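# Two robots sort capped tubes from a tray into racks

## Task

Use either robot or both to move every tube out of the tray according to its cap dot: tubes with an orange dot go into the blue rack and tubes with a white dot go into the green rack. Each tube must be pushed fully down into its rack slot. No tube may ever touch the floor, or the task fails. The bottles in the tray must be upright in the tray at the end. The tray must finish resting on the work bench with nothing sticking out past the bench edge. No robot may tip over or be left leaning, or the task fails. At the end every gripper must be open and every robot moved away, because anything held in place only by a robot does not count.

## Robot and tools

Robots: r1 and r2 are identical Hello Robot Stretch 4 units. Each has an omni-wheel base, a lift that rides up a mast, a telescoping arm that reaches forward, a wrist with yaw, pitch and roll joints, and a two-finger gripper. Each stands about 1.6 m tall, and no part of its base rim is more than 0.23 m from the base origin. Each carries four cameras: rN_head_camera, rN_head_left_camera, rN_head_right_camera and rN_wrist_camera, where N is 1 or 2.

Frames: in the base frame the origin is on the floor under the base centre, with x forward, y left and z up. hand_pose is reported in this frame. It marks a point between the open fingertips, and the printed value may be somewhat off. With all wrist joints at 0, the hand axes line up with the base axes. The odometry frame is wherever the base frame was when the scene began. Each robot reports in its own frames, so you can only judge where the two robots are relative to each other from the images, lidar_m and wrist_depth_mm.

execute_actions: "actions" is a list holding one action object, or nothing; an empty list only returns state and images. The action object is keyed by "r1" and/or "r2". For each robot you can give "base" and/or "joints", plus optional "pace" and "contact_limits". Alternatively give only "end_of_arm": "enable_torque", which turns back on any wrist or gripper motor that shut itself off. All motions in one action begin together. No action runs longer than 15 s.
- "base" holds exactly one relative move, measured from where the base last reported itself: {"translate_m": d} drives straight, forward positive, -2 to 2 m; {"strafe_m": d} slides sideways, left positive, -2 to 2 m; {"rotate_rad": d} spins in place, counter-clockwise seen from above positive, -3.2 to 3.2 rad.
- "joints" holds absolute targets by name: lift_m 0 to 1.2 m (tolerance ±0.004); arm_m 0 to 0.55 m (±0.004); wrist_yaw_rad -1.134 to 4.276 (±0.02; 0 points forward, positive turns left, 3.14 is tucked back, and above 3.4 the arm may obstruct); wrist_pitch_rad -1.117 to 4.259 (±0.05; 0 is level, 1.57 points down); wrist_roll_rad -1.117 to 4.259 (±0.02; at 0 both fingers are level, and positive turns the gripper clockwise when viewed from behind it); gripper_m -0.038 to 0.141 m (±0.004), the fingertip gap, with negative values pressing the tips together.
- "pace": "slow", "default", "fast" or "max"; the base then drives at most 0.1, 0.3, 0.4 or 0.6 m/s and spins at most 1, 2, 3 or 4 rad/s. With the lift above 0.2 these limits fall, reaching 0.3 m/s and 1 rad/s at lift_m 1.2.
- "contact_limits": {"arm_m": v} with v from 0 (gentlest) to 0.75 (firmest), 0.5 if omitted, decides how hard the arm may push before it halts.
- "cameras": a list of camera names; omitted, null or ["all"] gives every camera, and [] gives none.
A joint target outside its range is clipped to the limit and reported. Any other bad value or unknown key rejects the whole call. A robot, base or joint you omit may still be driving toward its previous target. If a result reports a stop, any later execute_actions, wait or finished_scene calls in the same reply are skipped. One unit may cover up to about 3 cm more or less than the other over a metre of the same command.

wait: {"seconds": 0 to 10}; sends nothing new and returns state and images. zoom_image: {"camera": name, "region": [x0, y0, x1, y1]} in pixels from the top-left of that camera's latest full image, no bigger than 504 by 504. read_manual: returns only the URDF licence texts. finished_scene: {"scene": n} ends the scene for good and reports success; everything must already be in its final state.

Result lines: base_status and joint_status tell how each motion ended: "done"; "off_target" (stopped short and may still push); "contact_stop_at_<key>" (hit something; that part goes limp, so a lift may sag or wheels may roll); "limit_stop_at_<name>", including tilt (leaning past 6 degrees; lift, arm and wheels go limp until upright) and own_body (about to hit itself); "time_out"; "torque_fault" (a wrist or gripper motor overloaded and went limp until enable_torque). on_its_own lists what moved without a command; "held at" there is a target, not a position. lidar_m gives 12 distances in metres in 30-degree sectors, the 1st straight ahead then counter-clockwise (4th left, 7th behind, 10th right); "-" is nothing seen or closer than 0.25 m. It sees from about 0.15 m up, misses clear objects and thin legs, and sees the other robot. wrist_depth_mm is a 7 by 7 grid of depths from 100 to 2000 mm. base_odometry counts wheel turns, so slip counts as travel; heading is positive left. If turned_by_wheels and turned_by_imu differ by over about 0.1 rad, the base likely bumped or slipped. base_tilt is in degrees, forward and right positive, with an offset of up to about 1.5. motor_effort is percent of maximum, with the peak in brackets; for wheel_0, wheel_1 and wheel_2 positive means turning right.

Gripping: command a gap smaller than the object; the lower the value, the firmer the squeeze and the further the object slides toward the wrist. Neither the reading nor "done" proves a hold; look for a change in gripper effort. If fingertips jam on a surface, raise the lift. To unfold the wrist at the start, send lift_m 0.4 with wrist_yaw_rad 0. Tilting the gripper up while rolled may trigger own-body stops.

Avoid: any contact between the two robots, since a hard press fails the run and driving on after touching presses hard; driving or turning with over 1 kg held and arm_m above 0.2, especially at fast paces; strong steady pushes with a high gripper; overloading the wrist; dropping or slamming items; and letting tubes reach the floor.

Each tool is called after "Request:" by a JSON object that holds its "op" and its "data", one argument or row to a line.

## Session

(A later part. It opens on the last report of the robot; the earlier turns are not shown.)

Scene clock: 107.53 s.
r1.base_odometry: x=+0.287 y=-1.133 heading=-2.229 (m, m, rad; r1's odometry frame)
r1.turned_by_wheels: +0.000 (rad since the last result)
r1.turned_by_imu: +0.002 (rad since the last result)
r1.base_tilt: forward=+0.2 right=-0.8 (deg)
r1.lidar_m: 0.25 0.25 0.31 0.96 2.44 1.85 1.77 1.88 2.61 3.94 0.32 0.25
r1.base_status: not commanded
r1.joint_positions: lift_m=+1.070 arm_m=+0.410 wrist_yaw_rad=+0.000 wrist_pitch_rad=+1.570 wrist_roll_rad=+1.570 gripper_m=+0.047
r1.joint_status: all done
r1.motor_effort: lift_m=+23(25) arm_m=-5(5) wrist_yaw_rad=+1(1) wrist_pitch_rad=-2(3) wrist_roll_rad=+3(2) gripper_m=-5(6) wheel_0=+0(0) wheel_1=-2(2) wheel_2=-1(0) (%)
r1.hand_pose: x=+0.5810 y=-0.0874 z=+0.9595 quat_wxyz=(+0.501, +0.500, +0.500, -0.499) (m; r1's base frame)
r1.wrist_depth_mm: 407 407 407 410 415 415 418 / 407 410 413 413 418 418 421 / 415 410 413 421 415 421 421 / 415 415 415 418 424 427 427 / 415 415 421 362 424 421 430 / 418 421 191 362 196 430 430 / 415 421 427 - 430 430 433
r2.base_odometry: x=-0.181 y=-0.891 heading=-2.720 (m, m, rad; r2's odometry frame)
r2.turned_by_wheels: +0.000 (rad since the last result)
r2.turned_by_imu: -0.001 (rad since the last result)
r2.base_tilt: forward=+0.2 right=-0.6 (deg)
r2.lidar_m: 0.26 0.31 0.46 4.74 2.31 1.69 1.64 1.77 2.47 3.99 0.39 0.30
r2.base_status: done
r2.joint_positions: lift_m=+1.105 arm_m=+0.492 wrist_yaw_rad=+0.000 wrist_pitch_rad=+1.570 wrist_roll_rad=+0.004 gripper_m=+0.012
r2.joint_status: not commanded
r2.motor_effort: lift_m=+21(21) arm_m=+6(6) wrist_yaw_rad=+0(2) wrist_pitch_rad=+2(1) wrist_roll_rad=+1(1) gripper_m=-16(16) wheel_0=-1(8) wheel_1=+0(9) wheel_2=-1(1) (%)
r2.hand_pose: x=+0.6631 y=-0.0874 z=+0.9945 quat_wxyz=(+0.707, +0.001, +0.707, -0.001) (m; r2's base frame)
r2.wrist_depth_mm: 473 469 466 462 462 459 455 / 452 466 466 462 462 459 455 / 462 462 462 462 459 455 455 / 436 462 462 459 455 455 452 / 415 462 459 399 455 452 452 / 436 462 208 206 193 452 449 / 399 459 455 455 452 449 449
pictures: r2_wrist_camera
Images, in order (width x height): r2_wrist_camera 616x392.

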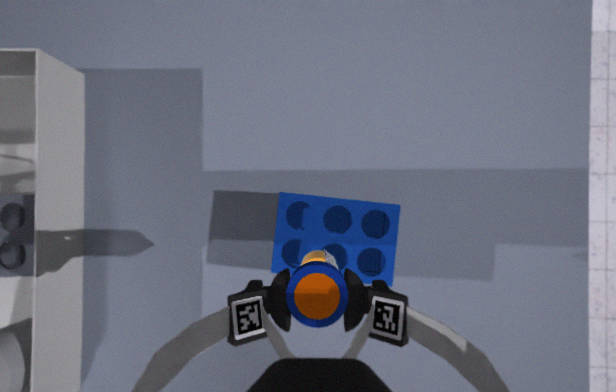

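Request:
{"op": "execute_actions", "data": {
  "actions": [
    {"r1":{"base":{"strafe_m":0.49},"joints":{"arm_m":0.43,"lift_m":1.05}},"r2":{"base":{"strafe_m":-0.017},"joints":{"arm_m":0.484,"lift_m":1.062}}}
  ],
  "cameras": ["r1_wrist_camera","r2_wrist_camera"]
}}

Scene clock: 114.13 s.
r1.base_odometry: x=+0.674 y=-1.433 heading=-2.229 (m, m, rad; r1's odometry frame)
r1.turned_by_wheels: +0.000 (rad since the last result)
r1.turned_by_imu: +0.002 (rad since the last result)
r1.base_tilt: forward=+0.3 right=-0.8 (deg)
r1.lidar_m: 0.25 0.25 0.35 4.33 2.40 1.83 1.75 1.86 2.61 0.83 0.32 0.25
r1.base_status: done
r1.joint_positions: lift_m=+1.050 arm_m=+0.429 wrist_yaw_rad=+0.000 wrist_pitch_rad=+1.570 wrist_roll_rad=+1.570 gripper_m=+0.047
r1.joint_status: all done
r1.motor_effort: lift_m=+17(24) arm_m=+5(5) wrist_yaw_rad=+1(0) wrist_pitch_rad=-2(1) wrist_roll_rad=+2(2) gripper_m=-4(3) wheel_0=-5(16) wheel_1=+3(11) wheel_2=-1(1) (%)
r1.hand_pose: x=+0.6002 y=-0.0874 z=+0.9400 quat_wxyz=(+0.501, +0.500, +0.500, -0.499) (m; r1's base frame)
r1.wrist_depth_mm: 387 392 392 389 394 394 399 / 389 392 392 397 399 399 402 / 373 389 389 392 304 231 402 / 392 394 394 392 399 389 402 / 394 394 397 340 402 402 407 / 397 397 191 342 198 404 410 / 399 322 399 - 407 351 415
r2.base_odometry: x=-0.188 y=-0.875 heading=-2.720 (m, m, rad; r2's odometry frame)
r2.turned_by_wheels: +0.000 (rad since the last result)
r2.turned_by_imu: +0.000 (rad since the last result)
r2.base_tilt: forward=+0.2 right=-0.7 (deg)
r2.lidar_m: 0.26 0.32 0.46 4.74 2.31 1.72 1.66 1.74 2.48 3.96 0.43 0.30
r2.base_status: done
r2.joint_positions: lift_m=+1.062 arm_m=+0.485 wrist_yaw_rad=+0.000 wrist_pitch_rad=+1.570 wrist_roll_rad=+0.004 gripper_m=+0.012
r2.joint_status: all done
r2.motor_effort: lift_m=+16(19) arm_m=-6(6) wrist_yaw_rad=+0(1) wrist_pitch_rad=+1(0) wrist_roll_rad=+1(1) gripper_m=-15(15) wheel_0=+0(6) wheel_1=-1(6) wheel_2=-1(2) (%)
r2.hand_pose: x=+0.6561 y=-0.0874 z=+0.9519 quat_wxyz=(+0.707, +0.001, +0.707, -0.001) (m; r2's base frame)
r2.wrist_depth_mm: 424 424 424 421 418 415 415 / 424 421 421 418 415 415 413 / 424 421 421 418 415 415 413 / 421 418 418 410 415 413 410 / 418 418 418 355 413 413 407 / 418 418 208 206 192 410 407 / 415 415 413 410 407 407 407
pictures: r1_wrist_camera, r2_wrist_camera
Images, in order (width x height): r1_wrist_camera 616x392, r2_wrist_camera 616x392.

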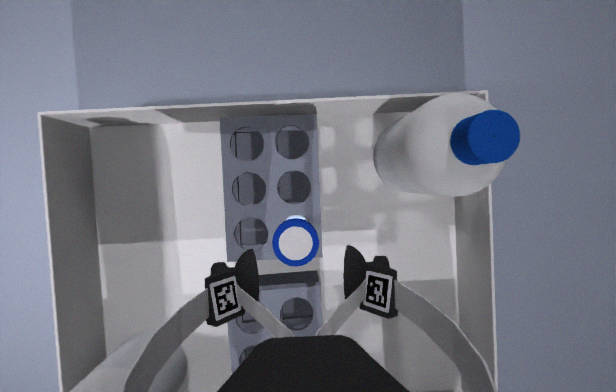

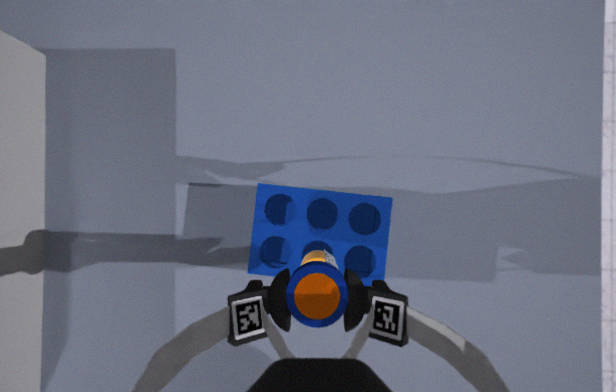

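Request:
{"op": "execute_actions", "data": {
  "actions": [
    {"r1":{"base":{"strafe_m":-0.0065},"joints":{"arm_m":0.433,"lift_m":0.98},"pace":"slow"},"r2":{"joints":{"lift_m":0.982},"pace":"slow"}}
  ],
  "cameras": ["r1_wrist_camera","r2_wrist_camera"]
}}

Scene clock: 119.90 s.
r1.base_odometry: x=+0.670 y=-1.429 heading=-2.229 (m, m, rad; r1's odometry frame)
r1.turned_by_wheels: +0.000 (rad since the last result)
r1.turned_by_imu: +0.002 (rad since the last result)
r1.base_tilt: forward=+0.3 right=-0.8 (deg)
r1.lidar_m: 0.25 0.26 0.36 4.34 2.39 1.82 1.77 1.84 2.60 0.82 0.32 0.25
r1.base_status: done
r1.joint_positions: lift_m=+0.980 arm_m=+0.432 wrist_yaw_rad=+0.000 wrist_pitch_rad=+1.570 wrist_roll_rad=+1.570 gripper_m=+0.047
r1.joint_status: all done
r1.motor_effort: lift_m=+17(18) arm_m=+5(6) wrist_yaw_rad=+0(2) wrist_pitch_rad=+0(2) wrist_roll_rad=+2(3) gripper_m=-3(4) wheel_0=+7(10) wheel_1=-5(6) wheel_2=+0(0) (%)
r1.hand_pose: x=+0.6032 y=-0.0874 z=+0.8700 quat_wxyz=(+0.501, +0.500, +0.500, -0.499) (m; r1's base frame)
r1.wrist_depth_mm: 320 320 324 325 325 327 329 / 320 322 325 325 325 259 329 / 304 320 319 320 325 187 157 / 310 325 322 322 329 201 255 / 307 327 322 267 330 330 336 / 304 327 191 215 197 330 338 / 298 327 330 - 334 314 342
r2.base_odometry: x=-0.188 y=-0.875 heading=-2.720 (m, m, rad; r2's odometry frame)
r2.turned_by_wheels: +0.000 (rad since the last result)
r2.turned_by_imu: +0.000 (rad since the last result)
r2.base_tilt: forward=+0.4 right=-0.8 (deg)
r2.lidar_m: 0.28 0.31 0.45 4.74 2.30 1.74 1.65 1.74 2.48 3.94 0.41 0.30
r2.base_status: not commanded
r2.joint_positions: lift_m=+0.982 arm_m=+0.485 wrist_yaw_rad=+0.000 wrist_pitch_rad=+1.570 wrist_roll_rad=+0.004 gripper_m=+0.012
r2.joint_status: all done
r2.motor_effort: lift_m=+16(17) arm_m=-6(6) wrist_yaw_rad=-1(0) wrist_pitch_rad=+1(0) wrist_roll_rad=+1(1) gripper_m=-16(15) wheel_0=-1(0) wheel_1=-1(1) wheel_2=+0(0) (%)
r2.hand_pose: x=+0.6561 y=-0.0874 z=+0.8719 quat_wxyz=(+0.707, +0.001, +0.707, -0.001) (m; r2's base frame)
r2.wrist_depth_mm: 345 342 340 340 336 336 334 / 343 342 338 338 336 336 332 / 342 342 340 338 334 334 332 / 340 338 338 330 332 332 330 / 340 340 336 274 329 330 329 / 340 336 208 206 193 330 329 / 338 336 334 332 330 327 327
pictures: r1_wrist_camera, r2_wrist_camera
Images, in order (width x height): r1_wrist_camera 616x392, r2_wrist_camera 616x392.

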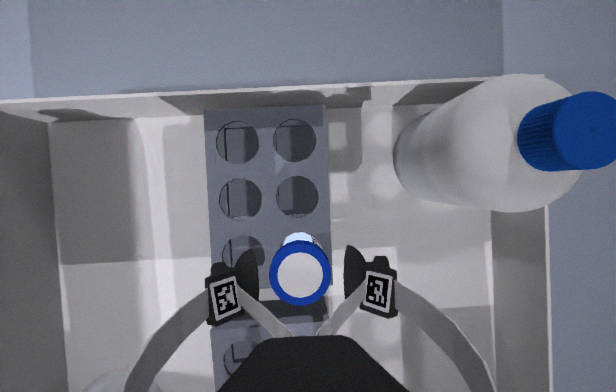

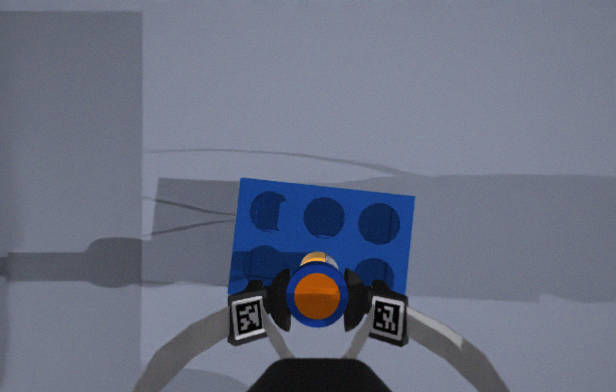

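Request:
{"op": "execute_actions", "data": {
  "actions": [
    {"r1":{"joints":{"gripper_m":0.012}},"r2":{"joints":{"gripper_m":0.047}}}
  ],
  "cameras": ["r2_wrist_camera"]
}}

Request:
{"op": "execute_actions", "data": {
  "actions": [
    {"r1":{"joints":{"lift_m":1.10}},"r2":{"joints":{"lift_m":1.08}}}
  ],
  "cameras": ["r1_wrist_camera"]
}}

Scene clock: 125.73 s.
r1.base_odometry: x=+0.670 y=-1.429 heading=-2.229 (m, m, rad; r1's odometry frame)
r1.turned_by_wheels: +0.000 (rad since the last result)
r1.turned_by_imu: +0.001 (rad since the last result)
r1.base_tilt: forward=+0.3 right=-0.8 (deg)
r1.lidar_m: 0.25 0.25 0.36 4.33 2.42 1.83 1.76 1.84 2.60 0.83 0.33 0.25
r1.base_status: not commanded
r1.joint_positions: lift_m=+0.980 arm_m=+0.432 wrist_yaw_rad=+0.000 wrist_pitch_rad=+1.570 wrist_roll_rad=+1.570 gripper_m=+0.012
r1.joint_status: all done
r1.motor_effort: lift_m=+17(17) arm_m=+5(5) wrist_yaw_rad=+0(1) wrist_pitch_rad=+0(0) wrist_roll_rad=+2(2) gripper_m=-12(12) wheel_0=+7(7) wheel_1=-5(5) wheel_2=+0(0) (%)
r1.hand_pose: x=+0.6032 y=-0.0874 z=+0.8700 quat_wxyz=(+0.501, +0.500, +0.500, -0.499) (m; r1's base frame)
r1.wrist_depth_mm: 319 322 322 325 325 327 329 / 322 320 324 325 327 258 330 / 303 322 319 319 325 187 157 / 312 325 320 320 329 202 257 / 307 325 322 213 330 329 338 / 304 327 186 204 189 330 336 / 301 325 330 - 332 312 340
r2.base_odometry: x=-0.188 y=-0.875 heading=-2.720 (m, m, rad; r2's odometry frame)
r2.turned_by_wheels: +0.000 (rad since the last result)
r2.turned_by_imu: +0.000 (rad since the last result)
r2.base_tilt: forward=+0.2 right=-0.7 (deg)
r2.lidar_m: 0.28 0.31 0.44 4.73 2.32 1.71 1.68 1.74 2.48 3.97 0.44 0.31
r2.base_status: not commanded
r2.joint_positions: lift_m=+0.982 arm_m=+0.485 wrist_yaw_rad=+0.000 wrist_pitch_rad=+1.570 wrist_roll_rad=+0.004 gripper_m=+0.047
r2.joint_status: all done
r2.motor_effort: lift_m=+16(16) arm_m=-6(6) wrist_yaw_rad=+0(1) wrist_pitch_rad=+1(3) wrist_roll_rad=+2(1) gripper_m=-4(16) wheel_0=+0(0) wheel_1=-1(1) wheel_2=-1(1) (%)
r2.hand_pose: x=+0.6561 y=-0.0874 z=+0.8719 quat_wxyz=(+0.707, +0.001, +0.707, -0.001) (m; r2's base frame)
r2.wrist_depth_mm: 343 342 342 340 338 336 334 / 343 342 340 340 336 334 332 / 342 342 340 338 334 332 332 / 340 340 340 330 334 334 330 / 342 338 336 274 329 330 330 / 340 336 208 213 200 329 329 / 338 336 334 146 330 327 329
pictures: r2_wrist_camera
Images, in order (width x height): r2_wrist_camera 616x392.

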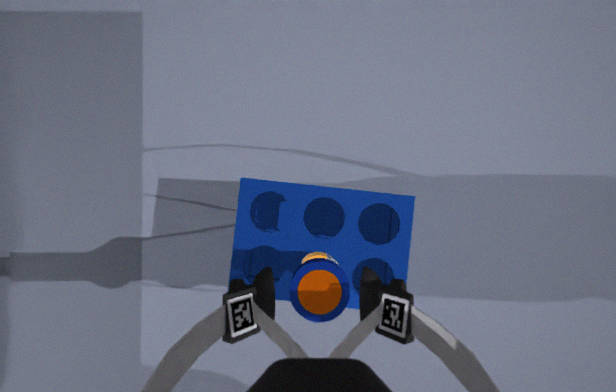

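Scene clock: 127.27 s.
r1.base_odometry: x=+0.670 y=-1.429 heading=-2.229 (m, m, rad; r1's odometry frame)
r1.turned_by_wheels: +0.000 (rad since the last result)
r1.turned_by_imu: +0.000 (rad since the last result)
r1.base_tilt: forward=+0.3 right=-0.8 (deg)
r1.lidar_m: 0.25 0.25 0.35 4.34 2.41 1.82 1.75 1.87 2.61 0.80 0.32 0.25
r1.base_status: not commanded
r1.joint_positions: lift_m=+1.100 arm_m=+0.432 wrist_yaw_rad=+0.000 wrist_pitch_rad=+1.570 wrist_roll_rad=+1.570 gripper_m=+0.012
r1.joint_status: all done
r1.motor_effort: lift_m=+23(24) arm_m=+5(5) wrist_yaw_rad=+1(0) wrist_pitch_rad=+0(1) wrist_roll_rad=+3(3) gripper_m=-12(11) wheel_0=+7(7) wheel_1=-5(5) wheel_2=+0(0) (%)
r1.hand_pose: x=+0.6032 y=-0.0874 z=+0.9895 quat_wxyz=(+0.501, +0.500, +0.500, -0.499) (m; r1's base frame)
r1.wrist_depth_mm: 436 439 442 442 445 445 449 / 439 439 439 442 445 449 449 / 439 439 439 439 357 449 452 / 442 439 442 442 449 452 455 / 449 445 445 214 445 455 459 / 445 427 187 203 189 459 459 / 452 327 452 - 455 449 462
r2.base_odometry: x=-0.188 y=-0.875 heading=-2.720 (m, m, rad; r2's odometry frame)
r2.turned_by_wheels: +0.000 (rad since the last result)
r2.turned_by_imu: +0.000 (rad since the last result)
r2.base_tilt: forward=+0.4 right=-0.6 (deg)
r2.lidar_m: 0.28 0.32 0.43 4.72 2.31 1.72 1.65 1.75 2.45 3.95 0.41 0.30
r2.base_status: not commanded
r2.joint_positions: lift_m=+1.080 arm_m=+0.485 wrist_yaw_rad=+0.000 wrist_pitch_rad=+1.570 wrist_roll_rad=+0.004 gripper_m=+0.047
r2.joint_status: all done
r2.motor_effort: lift_m=+21(22) arm_m=-6(6) wrist_yaw_rad=+1(1) wrist_pitch_rad=+1(1) wrist_roll_rad=+1(1) gripper_m=-4(4) wheel_0=+0(0) wheel_1=-1(1) wheel_2=-1(0) (%)
r2.hand_pose: x=+0.6561 y=-0.0874 z=+0.9695 quat_wxyz=(+0.707, +0.001, +0.707, -0.001) (m; r2's base frame)
r2.wrist_depth_mm: 445 442 439 436 436 436 433 / 421 439 436 436 433 433 430 / 421 439 436 433 433 433 430 / 421 436 436 427 430 430 427 / 421 439 436 370 430 427 427 / 421 433 208 433 200 427 424 / 421 433 433 146 427 427 424
pictures: r1_wrist_camera
Images, in order (width x height): r1_wrist_camera 616x392.

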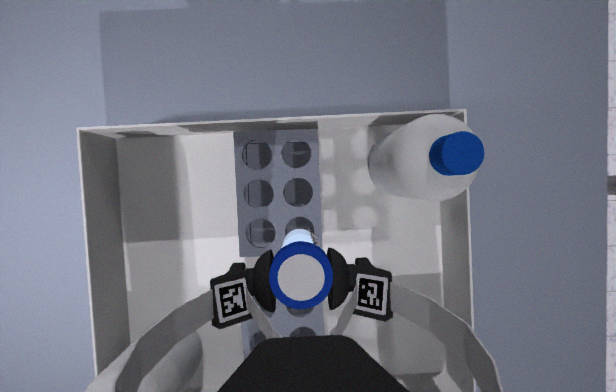

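Request:
{"op": "execute_actions", "data": {
  "actions": [
    {"r1":{"base":{"strafe_m":-0.3985},"joints":{"arm_m":0.398,"lift_m":1.085}},"r2":{"joints":{"arm_m":0.03}}}
  ],
  "cameras": ["r1_wrist_camera"]
}}

Scene clock: 132.47 s.
r1.base_odometry: x=+0.354 y=-1.186 heading=-2.229 (m, m, rad; r1's odometry frame)
r1.turned_by_wheels: +0.000 (rad since the last result)
r1.turned_by_imu: +0.002 (rad since the last result)
r1.base_tilt: forward=+0.3 right=-0.9 (deg)
r1.lidar_m: 0.25 0.25 0.32 0.97 2.44 1.84 1.77 1.86 2.62 4.03 0.31 0.25
r1.base_status: done
r1.joint_positions: lift_m=+1.085 arm_m=+0.399 wrist_yaw_rad=+0.000 wrist_pitch_rad=+1.570 wrist_roll_rad=+1.570 gripper_m=+0.012
r1.joint_status: all done
r1.motor_effort: lift_m=+17(22) arm_m=-5(5) wrist_yaw_rad=+1(0) wrist_pitch_rad=-3(0) wrist_roll_rad=+2(3) gripper_m=-13(13) wheel_0=+4(14) wheel_1=+0(10) wheel_2=+0(1) (%)
r1.hand_pose: x=+0.5700 y=-0.0874 z=+0.9750 quat_wxyz=(+0.501, +0.500, +0.500, -0.499) (m; r1's base frame)
r1.wrist_depth_mm: 421 424 430 427 427 430 433 / 424 427 430 433 430 436 439 / 427 427 427 430 433 436 436 / 427 430 430 427 439 439 439 / 430 433 436 213 442 442 449 / 433 433 187 204 189 445 445 / 436 442 442 - 445 445 445
r2.base_odometry: x=-0.188 y=-0.875 heading=-2.720 (m, m, rad; r2's odometry frame)
r2.turned_by_wheels: +0.000 (rad since the last result)
r2.turned_by_imu: +0.000 (rad since the last result)
r2.base_tilt: forward=+0.1 right=-0.8 (deg)
r2.lidar_m: 0.28 0.31 0.45 4.74 2.30 1.69 1.65 1.75 2.43 3.95 0.41 0.30
r2.base_status: not commanded
r2.joint_positions: lift_m=+1.080 arm_m=+0.031 wrist_yaw_rad=+0.000 wrist_pitch_rad=+1.570 wrist_roll_rad=+0.004 gripper_m=+0.047
r2.joint_status: all done
r2.motor_effort: lift_m=+20(21) arm_m=-6(6) wrist_yaw_rad=+1(3) wrist_pitch_rad=+0(1) wrist_roll_rad=+1(1) gripper_m=-5(4) wheel_0=+0(0) wheel_1=-1(1) wheel_2=+0(0) (%)
r2.hand_pose: x=+0.2021 y=-0.0874 z=+0.9695 quat_wxyz=(+0.707, +0.001, +0.707, -0.001) (m; r2's base frame)
r2.wrist_depth_mm: 445 445 442 442 436 436 433 / 445 445 439 439 436 436 430 / 442 442 439 439 433 433 433 / 1229 1229 1229 1229 1205 1205 1205 / 1205 1229 1205 991 1205 1205 1160 / 1205 1229 208 976 200 1205 1182 / 1205 1205 1078 146 1205 1160 1182
pictures: r1_wrist_camera
Images, in order (width x height): r1_wrist_camera 616x392.

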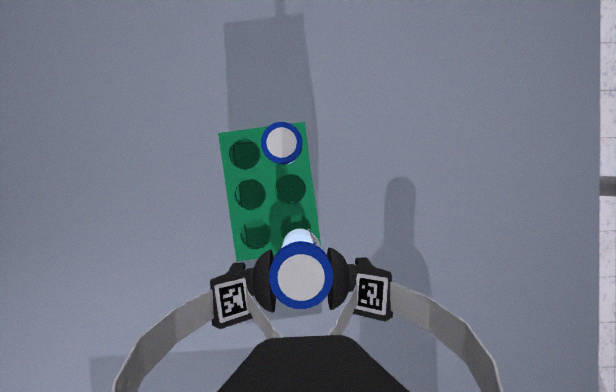

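Request:
{"op": "execute_actions", "data": {
  "actions": [
    {"r1":{"base":{"strafe_m":-0.0048},"joints":{"arm_m":0.405,"lift_m":1.055}},"r2":{"base":{"translate_m":-0.15}}}
  ],
  "cameras": ["r1_wrist_camera"]
}}

Scene clock: 138.23 s.
r1.base_odometry: x=+0.350 y=-1.183 heading=-2.229 (m, m, rad; r1's odometry frame)
r1.turned_by_wheels: +0.000 (rad since the last result)
r1.turned_by_imu: +0.001 (rad since the last result)
r1.base_tilt: forward=+0.2 right=-0.9 (deg)
r1.lidar_m: 0.25 0.25 0.33 1.00 2.47 1.85 1.78 1.88 2.63 4.03 0.32 0.25
r1.base_status: done
r1.joint_positions: lift_m=+1.055 arm_m=+0.404 wrist_yaw_rad=+0.000 wrist_pitch_rad=+1.570 wrist_roll_rad=+1.570 gripper_m=+0.012
r1.joint_status: all done
r1.motor_effort: lift_m=+17(19) arm_m=+5(6) wrist_yaw_rad=+1(1) wrist_pitch_rad=-2(2) wrist_roll_rad=+2(2) gripper_m=-12(13) wheel_0=-2(10) wheel_1=+1(9) wheel_2=+0(0) (%)
r1.hand_pose: x=+0.5752 y=-0.0874 z=+0.9449 quat_wxyz=(+0.500, +0.500, +0.500, -0.500) (m; r1's base frame)
r1.wrist_depth_mm: 389 394 394 399 399 399 402 / 394 399 397 397 404 404 407 / 397 397 399 399 404 407 410 / 402 402 402 397 407 410 410 / 402 402 404 214 407 410 415 / 402 402 187 203 189 413 415 / 407 407 407 - 415 415 421
r2.base_odometry: x=-0.051 y=-0.814 heading=-2.721 (m, m, rad; r2's odometry frame)
r2.turned_by_wheels: +0.000 (rad since the last result)
r2.turned_by_imu: +0.001 (rad since the last result)
r2.base_tilt: forward=+0.2 right=-0.8 (deg)
r2.lidar_m: 0.43 0.47 0.66 4.76 2.09 1.54 1.49 1.60 2.27 3.95 4.14 0.46
r2.base_status: done
r2.joint_positions: lift_m=+1.080 arm_m=+0.031 wrist_yaw_rad=+0.000 wrist_pitch_rad=+1.570 wrist_roll_rad=+0.004 gripper_m=+0.047
r2.joint_status: not commanded
r2.motor_effort: lift_m=+21(21) arm_m=-5(6) wrist_yaw_rad=+0(1) wrist_pitch_rad=-2(1) wrist_roll_rad=+1(2) gripper_m=-4(4) wheel_0=-1(6) wheel_1=-1(4) wheel_2=+0(8) (%)
r2.hand_pose: x=+0.2020 y=-0.0874 z=+0.9695 quat_wxyz=(+0.707, +0.001, +0.707, -0.001) (m; r2's base frame)
r2.wrist_depth_mm: 449 445 445 442 439 436 1205 / 1229 1229 1205 1205 1229 1205 1205 / 1205 1229 1205 1205 1205 1205 1205 / 1229 1205 1205 1205 1205 1182 1182 / 1229 1205 1205 991 1205 1205 1182 / 1229 1229 208 976 200 1182 1182 / 1205 1205 1098 146 1182 1182 1182
pictures: r1_wrist_camera
Images, in order (width x height): r1_wrist_camera 616x392.

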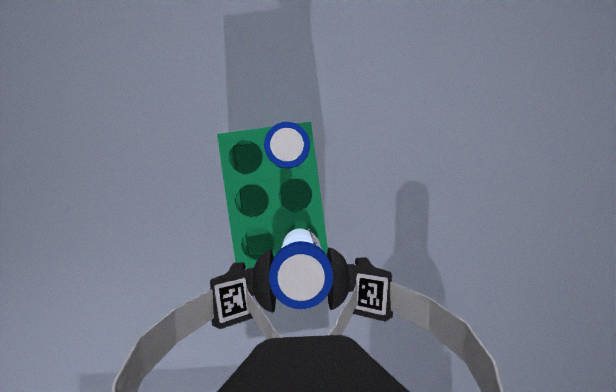

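Hole at (302,238): aligned.

Request:
{"op": "execute_actions", "data": {
  "actions": [
    {"r1":{"joints":{"lift_m":0.978},"pace":"slow"}}
  ],
  "cameras": ["r1_wrist_camera"]
}}

Request:
{"op": "execute_actions", "data": {
  "actions": [
    {"r1":{"joints":{"gripper_m":0.047}}}
  ],
  "cameras": ["r1_wrist_camera"]
}}

Scene clock: 142.63 s.
r1.base_odometry: x=+0.350 y=-1.183 heading=-2.229 (m, m, rad; r1's odometry frame)
r1.turned_by_wheels: +0.000 (rad since the last result)
r1.turned_by_imu: +0.001 (rad since the last result)
r1.base_tilt: forward=+0.2 right=-0.8 (deg)
r1.lidar_m: 0.25 0.25 0.33 1.01 2.45 1.83 1.78 1.88 2.59 4.02 0.31 0.25
r1.base_status: not commanded
r1.joint_positions: lift_m=+0.978 arm_m=+0.404 wrist_yaw_rad=+0.000 wrist_pitch_rad=+1.570 wrist_roll_rad=+1.570 gripper_m=+0.012
r1.joint_status: all done
r1.motor_effort: lift_m=+17(13) arm_m=+5(5) wrist_yaw_rad=+2(1) wrist_pitch_rad=-2(1) wrist_roll_rad=+2(2) gripper_m=-12(12) wheel_0=-2(2) wheel_1=+1(1) wheel_2=+0(0) (%)
r1.hand_pose: x=+0.5752 y=-0.0874 z=+0.8680 quat_wxyz=(+0.500, +0.500, +0.500, -0.500) (m; r1's base frame)
r1.wrist_depth_mm: 319 319 322 324 324 325 327 / 319 322 322 324 324 329 329 / 322 322 319 266 327 329 330 / 324 325 296 322 330 330 332 / 322 327 324 213 330 330 336 / 327 327 187 204 189 334 336 / 327 327 334 - 336 334 336
r2.base_odometry: x=-0.051 y=-0.814 heading=-2.721 (m, m, rad; r2's odometry frame)
r2.turned_by_wheels: +0.000 (rad since the last result)
r2.turned_by_imu: +0.000 (rad since the last result)
r2.base_tilt: forward=+0.3 right=-0.9 (deg)
r2.lidar_m: 0.44 0.48 0.62 4.74 2.09 1.55 1.50 1.57 2.25 3.96 4.17 0.43
r2.base_status: not commanded
r2.joint_positions: lift_m=+1.080 arm_m=+0.031 wrist_yaw_rad=+0.000 wrist_pitch_rad=+1.570 wrist_roll_rad=+0.004 gripper_m=+0.047
r2.joint_status: not commanded
r2.motor_effort: lift_m=+20(21) arm_m=-5(5) wrist_yaw_rad=-1(0) wrist_pitch_rad=-2(0) wrist_roll_rad=+2(1) gripper_m=-3(5) wheel_0=-2(2) wheel_1=-1(1) wheel_2=+0(0) (%)
r2.hand_pose: x=+0.2020 y=-0.0874 z=+0.9695 quat_wxyz=(+0.707, +0.001, +0.707, -0.001) (m; r2's base frame)
r2.wrist_depth_mm: 445 445 442 442 439 436 1229 / 1229 1229 1229 1229 1205 1182 1205 / 1205 1229 1229 1205 1205 1205 1182 / 1229 1205 1205 1205 1205 1205 1182 / 1229 1229 1229 991 1182 1182 1182 / 1205 1182 208 976 200 1182 1160 / 1205 1205 1098 146 1182 1160 1182
pictures: r1_wrist_camera
Images, in order (width x height): r1_wrist_camera 616x392.

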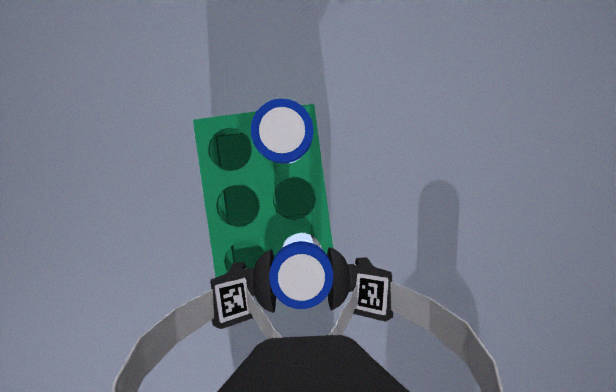

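Scene clock: 143.77 s.
r1.base_odometry: x=+0.350 y=-1.183 heading=-2.229 (m, m, rad; r1's odometry frame)
r1.turned_by_wheels: +0.000 (rad since the last result)
r1.turned_by_imu: +0.000 (rad since the last result)
r1.base_tilt: forward=+0.3 right=-0.9 (deg)
r1.lidar_m: 0.25 0.25 0.33 0.99 2.45 1.85 1.78 1.86 2.62 4.02 0.31 0.25
r1.base_status: not commanded
r1.joint_positions: lift_m=+0.978 arm_m=+0.404 wrist_yaw_rad=+0.000 wrist_pitch_rad=+1.570 wrist_roll_rad=+1.570 gripper_m=+0.047
r1.joint_status: all done
r1.motor_effort: lift_m=+17(17) arm_m=+5(5) wrist_yaw_rad=+0(2) wrist_pitch_rad=-1(2) wrist_roll_rad=+2(2) gripper_m=-4(13) wheel_0=-2(3) wheel_1=+1(1) wheel_2=+0(0) (%)
r1.hand_pose: x=+0.5752 y=-0.0874 z=+0.8680 quat_wxyz=(+0.500, +0.500, +0.500, -0.500) (m; r1's base frame)
r1.wrist_depth_mm: 319 319 322 324 324 325 327 / 319 322 324 324 325 325 329 / 322 324 320 265 327 330 330 / 324 324 296 322 327 330 332 / 324 325 324 270 330 332 334 / 327 329 191 215 198 336 336 / 327 329 332 - 332 334 336
r2.base_odometry: x=-0.051 y=-0.814 heading=-2.721 (m, m, rad; r2's odometry frame)
r2.turned_by_wheels: +0.000 (rad since the last result)
r2.turned_by_imu: +0.000 (rad since the last result)
r2.base_tilt: forward=+0.2 right=-0.8 (deg)
r2.lidar_m: 0.45 0.49 0.64 4.76 2.08 1.56 1.52 1.62 2.23 3.96 4.13 0.46
r2.base_status: not commanded
r2.joint_positions: lift_m=+1.080 arm_m=+0.031 wrist_yaw_rad=+0.000 wrist_pitch_rad=+1.570 wrist_roll_rad=+0.004 gripper_m=+0.047
r2.joint_status: not commanded
r2.motor_effort: lift_m=+21(20) arm_m=-5(5) wrist_yaw_rad=+1(1) wrist_pitch_rad=-1(2) wrist_roll_rad=+1(1) gripper_m=-4(5) wheel_0=-2(2) wheel_1=-1(1) wheel_2=+0(0) (%)
r2.hand_pose: x=+0.2020 y=-0.0874 z=+0.9695 quat_wxyz=(+0.707, +0.001, +0.707, -0.001) (m; r2's base frame)
r2.wrist_depth_mm: 449 445 442 442 439 436 1205 / 1229 1229 1229 1205 1205 1205 1182 / 1229 1205 1229 1205 1229 1205 1205 / 1229 1229 1205 1205 1182 1205 1182 / 1229 1205 1229 991 1205 1182 1160 / 1205 1205 208 976 200 1182 1182 / 1205 1205 1078 146 1182 1182 1182
pictures: r1_wrist_camera
Images, in order (width x height): r1_wrist_camera 616x392.

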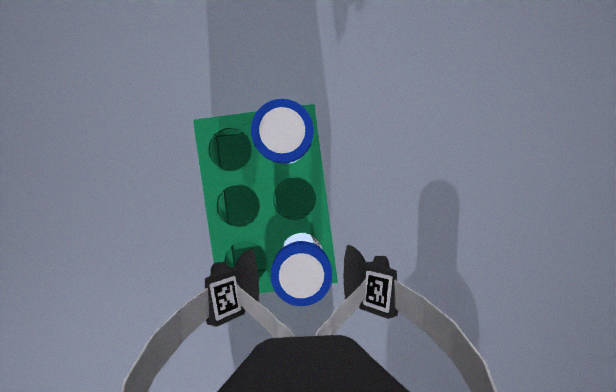

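Request:
{"op": "execute_actions", "data": {
  "actions": [
    {"r1":{"joints":{"lift_m":1.06},"pace":"fast"}}
  ],
  "cameras": []
}}

Request:
{"op": "execute_actions", "data": {
  "actions": [
    {"r1":{"base":{"translate_m":-0.1},"joints":{"arm_m":0.03},"pace":"fast"}}
  ],
  "cameras": ["r1_head_left_camera","r2_head_left_camera"]
}}

Scene clock: 147.47 s.
r1.base_odometry: x=+0.350 y=-1.183 heading=-2.229 (m, m, rad; r1's odometry frame)
r1.turned_by_wheels: +0.000 (rad since the last result)
r1.turned_by_imu: +0.001 (rad since the last result)
r1.base_tilt: forward=+0.3 right=-0.8 (deg)
r1.lidar_m: 0.25 0.25 0.33 0.99 2.44 1.85 1.77 1.87 2.61 4.02 0.31 0.25
r1.base_status: not commanded
r1.joint_positions: lift_m=+1.060 arm_m=+0.404 wrist_yaw_rad=+0.000 wrist_pitch_rad=+1.570 wrist_roll_rad=+1.570 gripper_m=+0.047
r1.joint_status: all done
r1.motor_effort: lift_m=+23(25) arm_m=+5(5) wrist_yaw_rad=+1(1) wrist_pitch_rad=+0(0) wrist_roll_rad=+3(3) gripper_m=-4(3) wheel_0=-2(3) wheel_1=+1(1) wheel_2=+0(0) (%)
r1.hand_pose: x=+0.5752 y=-0.0874 z=+0.9495 quat_wxyz=(+0.500, +0.500, +0.500, -0.500) (m; r1's base frame)
r1.wrist_depth_mm: 397 397 402 402 407 410 407 / 399 402 402 404 407 410 410 / 399 404 404 404 410 413 410 / 404 407 407 404 413 415 413 / 404 407 410 351 415 415 418 / 410 410 191 413 198 415 421 / 407 410 413 - 418 421 421
r2.base_odometry: x=-0.051 y=-0.814 heading=-2.721 (m, m, rad; r2's odometry frame)
r2.turned_by_wheels: +0.000 (rad since the last result)
r2.turned_by_imu: +0.000 (rad since the last result)
r2.base_tilt: forward=+0.4 right=-0.6 (deg)
r2.lidar_m: 0.43 0.48 0.67 4.75 2.04 1.56 1.51 1.60 2.26 3.96 4.18 0.46
r2.base_status: not commanded
r2.joint_positions: lift_m=+1.080 arm_m=+0.031 wrist_yaw_rad=+0.000 wrist_pitch_rad=+1.570 wrist_roll_rad=+0.004 gripper_m=+0.047
r2.joint_status: not commanded
r2.motor_effort: lift_m=+21(21) arm_m=-5(5) wrist_yaw_rad=+1(1) wrist_pitch_rad=+0(1) wrist_roll_rad=+1(1) gripper_m=-5(3) wheel_0=-2(2) wheel_1=-1(1) wheel_2=+0(0) (%)
r2.hand_pose: x=+0.2020 y=-0.0874 z=+0.9695 quat_wxyz=(+0.707, +0.001, +0.707, -0.001) (m; r2's base frame)
r2.wrist_depth_mm: 445 445 445 439 439 439 1205 / 1229 1229 1205 1229 1205 1205 1182 / 1229 1229 1229 1205 1205 1182 1182 / 1229 1205 1205 1205 1229 1182 1182 / 1229 1229 1205 976 1182 1182 1182 / 1205 1205 208 991 200 1205 1182 / 1205 1205 1098 146 1205 1182 1182
pictures: none
No camera images: the call's "cameras" was empty. Leave "cameras" out to get every camera's image.

Scene clock: 149.33 s.
r1.base_odometry: x=+0.411 y=-1.104 heading=-2.229 (m, m, rad; r1's odometry frame)
r1.turned_by_wheels: +0.000 (rad since the last result)
r1.turned_by_imu: +0.000 (rad since the last result)
r1.base_tilt: forward=+0.2 right=-0.8 (deg)
r1.lidar_m: 0.31 0.34 0.49 4.74 2.29 1.73 1.66 1.74 2.47 4.02 0.47 0.32
r1.base_status: done
r1.joint_positions: lift_m=+1.060 arm_m=+0.031 wrist_yaw_rad=+0.000 wrist_pitch_rad=+1.570 wrist_roll_rad=+1.570 gripper_m=+0.047
r1.joint_status: all done
r1.motor_effort: lift_m=+23(23) arm_m=-5(6) wrist_yaw_rad=+1(0) wrist_pitch_rad=-1(2) wrist_roll_rad=+1(3) gripper_m=-4(3) wheel_0=-6(10) wheel_1=-3(9) wheel_2=+3(12) (%)
r1.hand_pose: x=+0.2020 y=-0.0874 z=+0.9495 quat_wxyz=(+0.500, +0.500, +0.500, -0.500) (m; r1's base frame)
r1.wrist_depth_mm: 397 397 1138 1160 1160 1160 1160 / 402 402 842 1160 1160 1182 1160 / 404 404 1160 1160 1160 1182 1182 / 404 407 1160 1160 960 1160 421 / 410 410 1138 991 976 1205 1205 / 407 410 191 1182 197 1182 1205 / 413 413 1160 - 1182 1205 1205
r2.base_odometry: x=-0.051 y=-0.814 heading=-2.721 (m, m, rad; r2's odometry frame)
r2.turned_by_wheels: +0.000 (rad since the last result)
r2.turned_by_imu: +0.000 (rad since the last result)
r2.base_tilt: forward=+0.3 right=-0.7 (deg)
r2.lidar_m: 0.44 0.46 0.67 4.74 2.12 1.55 1.51 1.61 2.22 3.94 4.15 0.44
r2.base_status: not commanded
r2.joint_positions: lift_m=+1.080 arm_m=+0.031 wrist_yaw_rad=+0.000 wrist_pitch_rad=+1.570 wrist_roll_rad=+0.004 gripper_m=+0.047
r2.joint_status: not commanded
r2.motor_effort: lift_m=+21(20) arm_m=-5(5) wrist_yaw_rad=+0(2) wrist_pitch_rad=+0(2) wrist_roll_rad=+1(1) gripper_m=-5(5) wheel_0=-2(2) wheel_1=-1(2) wheel_2=+0(0) (%)
r2.hand_pose: x=+0.2020 y=-0.0874 z=+0.9695 quat_wxyz=(+0.707, +0.001, +0.707, -0.001) (m; r2's base frame)
r2.wrist_depth_mm: 445 445 442 442 439 436 1205 / 1255 1229 1229 1205 1205 1205 1205 / 1229 1229 1229 1205 1205 1182 1182 / 1229 1229 1229 1229 1205 1182 1205 / 1229 1229 1205 991 1205 1182 1182 / 1205 1205 208 976 200 1160 1182 / 1205 1205 1098 146 1182 1182 1182
pictures: r1_head_left_camera, r2_head_left_camera
Images, in order (width x height): r1_head_left_camera 420x672, r2_head_left_camera 420x672.

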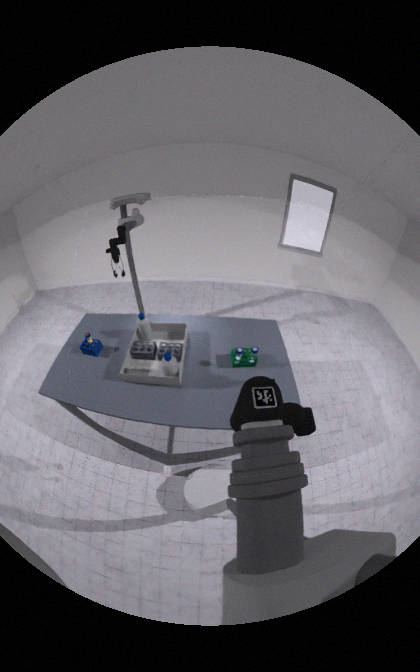

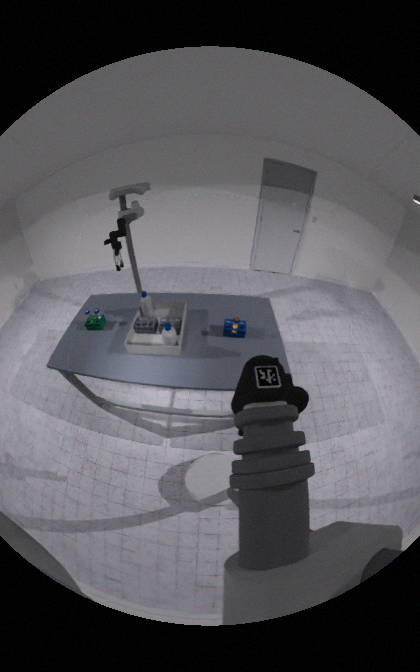

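Request:
{"op": "finished_scene", "data": {
  "scene": 2
}}

The scene is finished: the task was done.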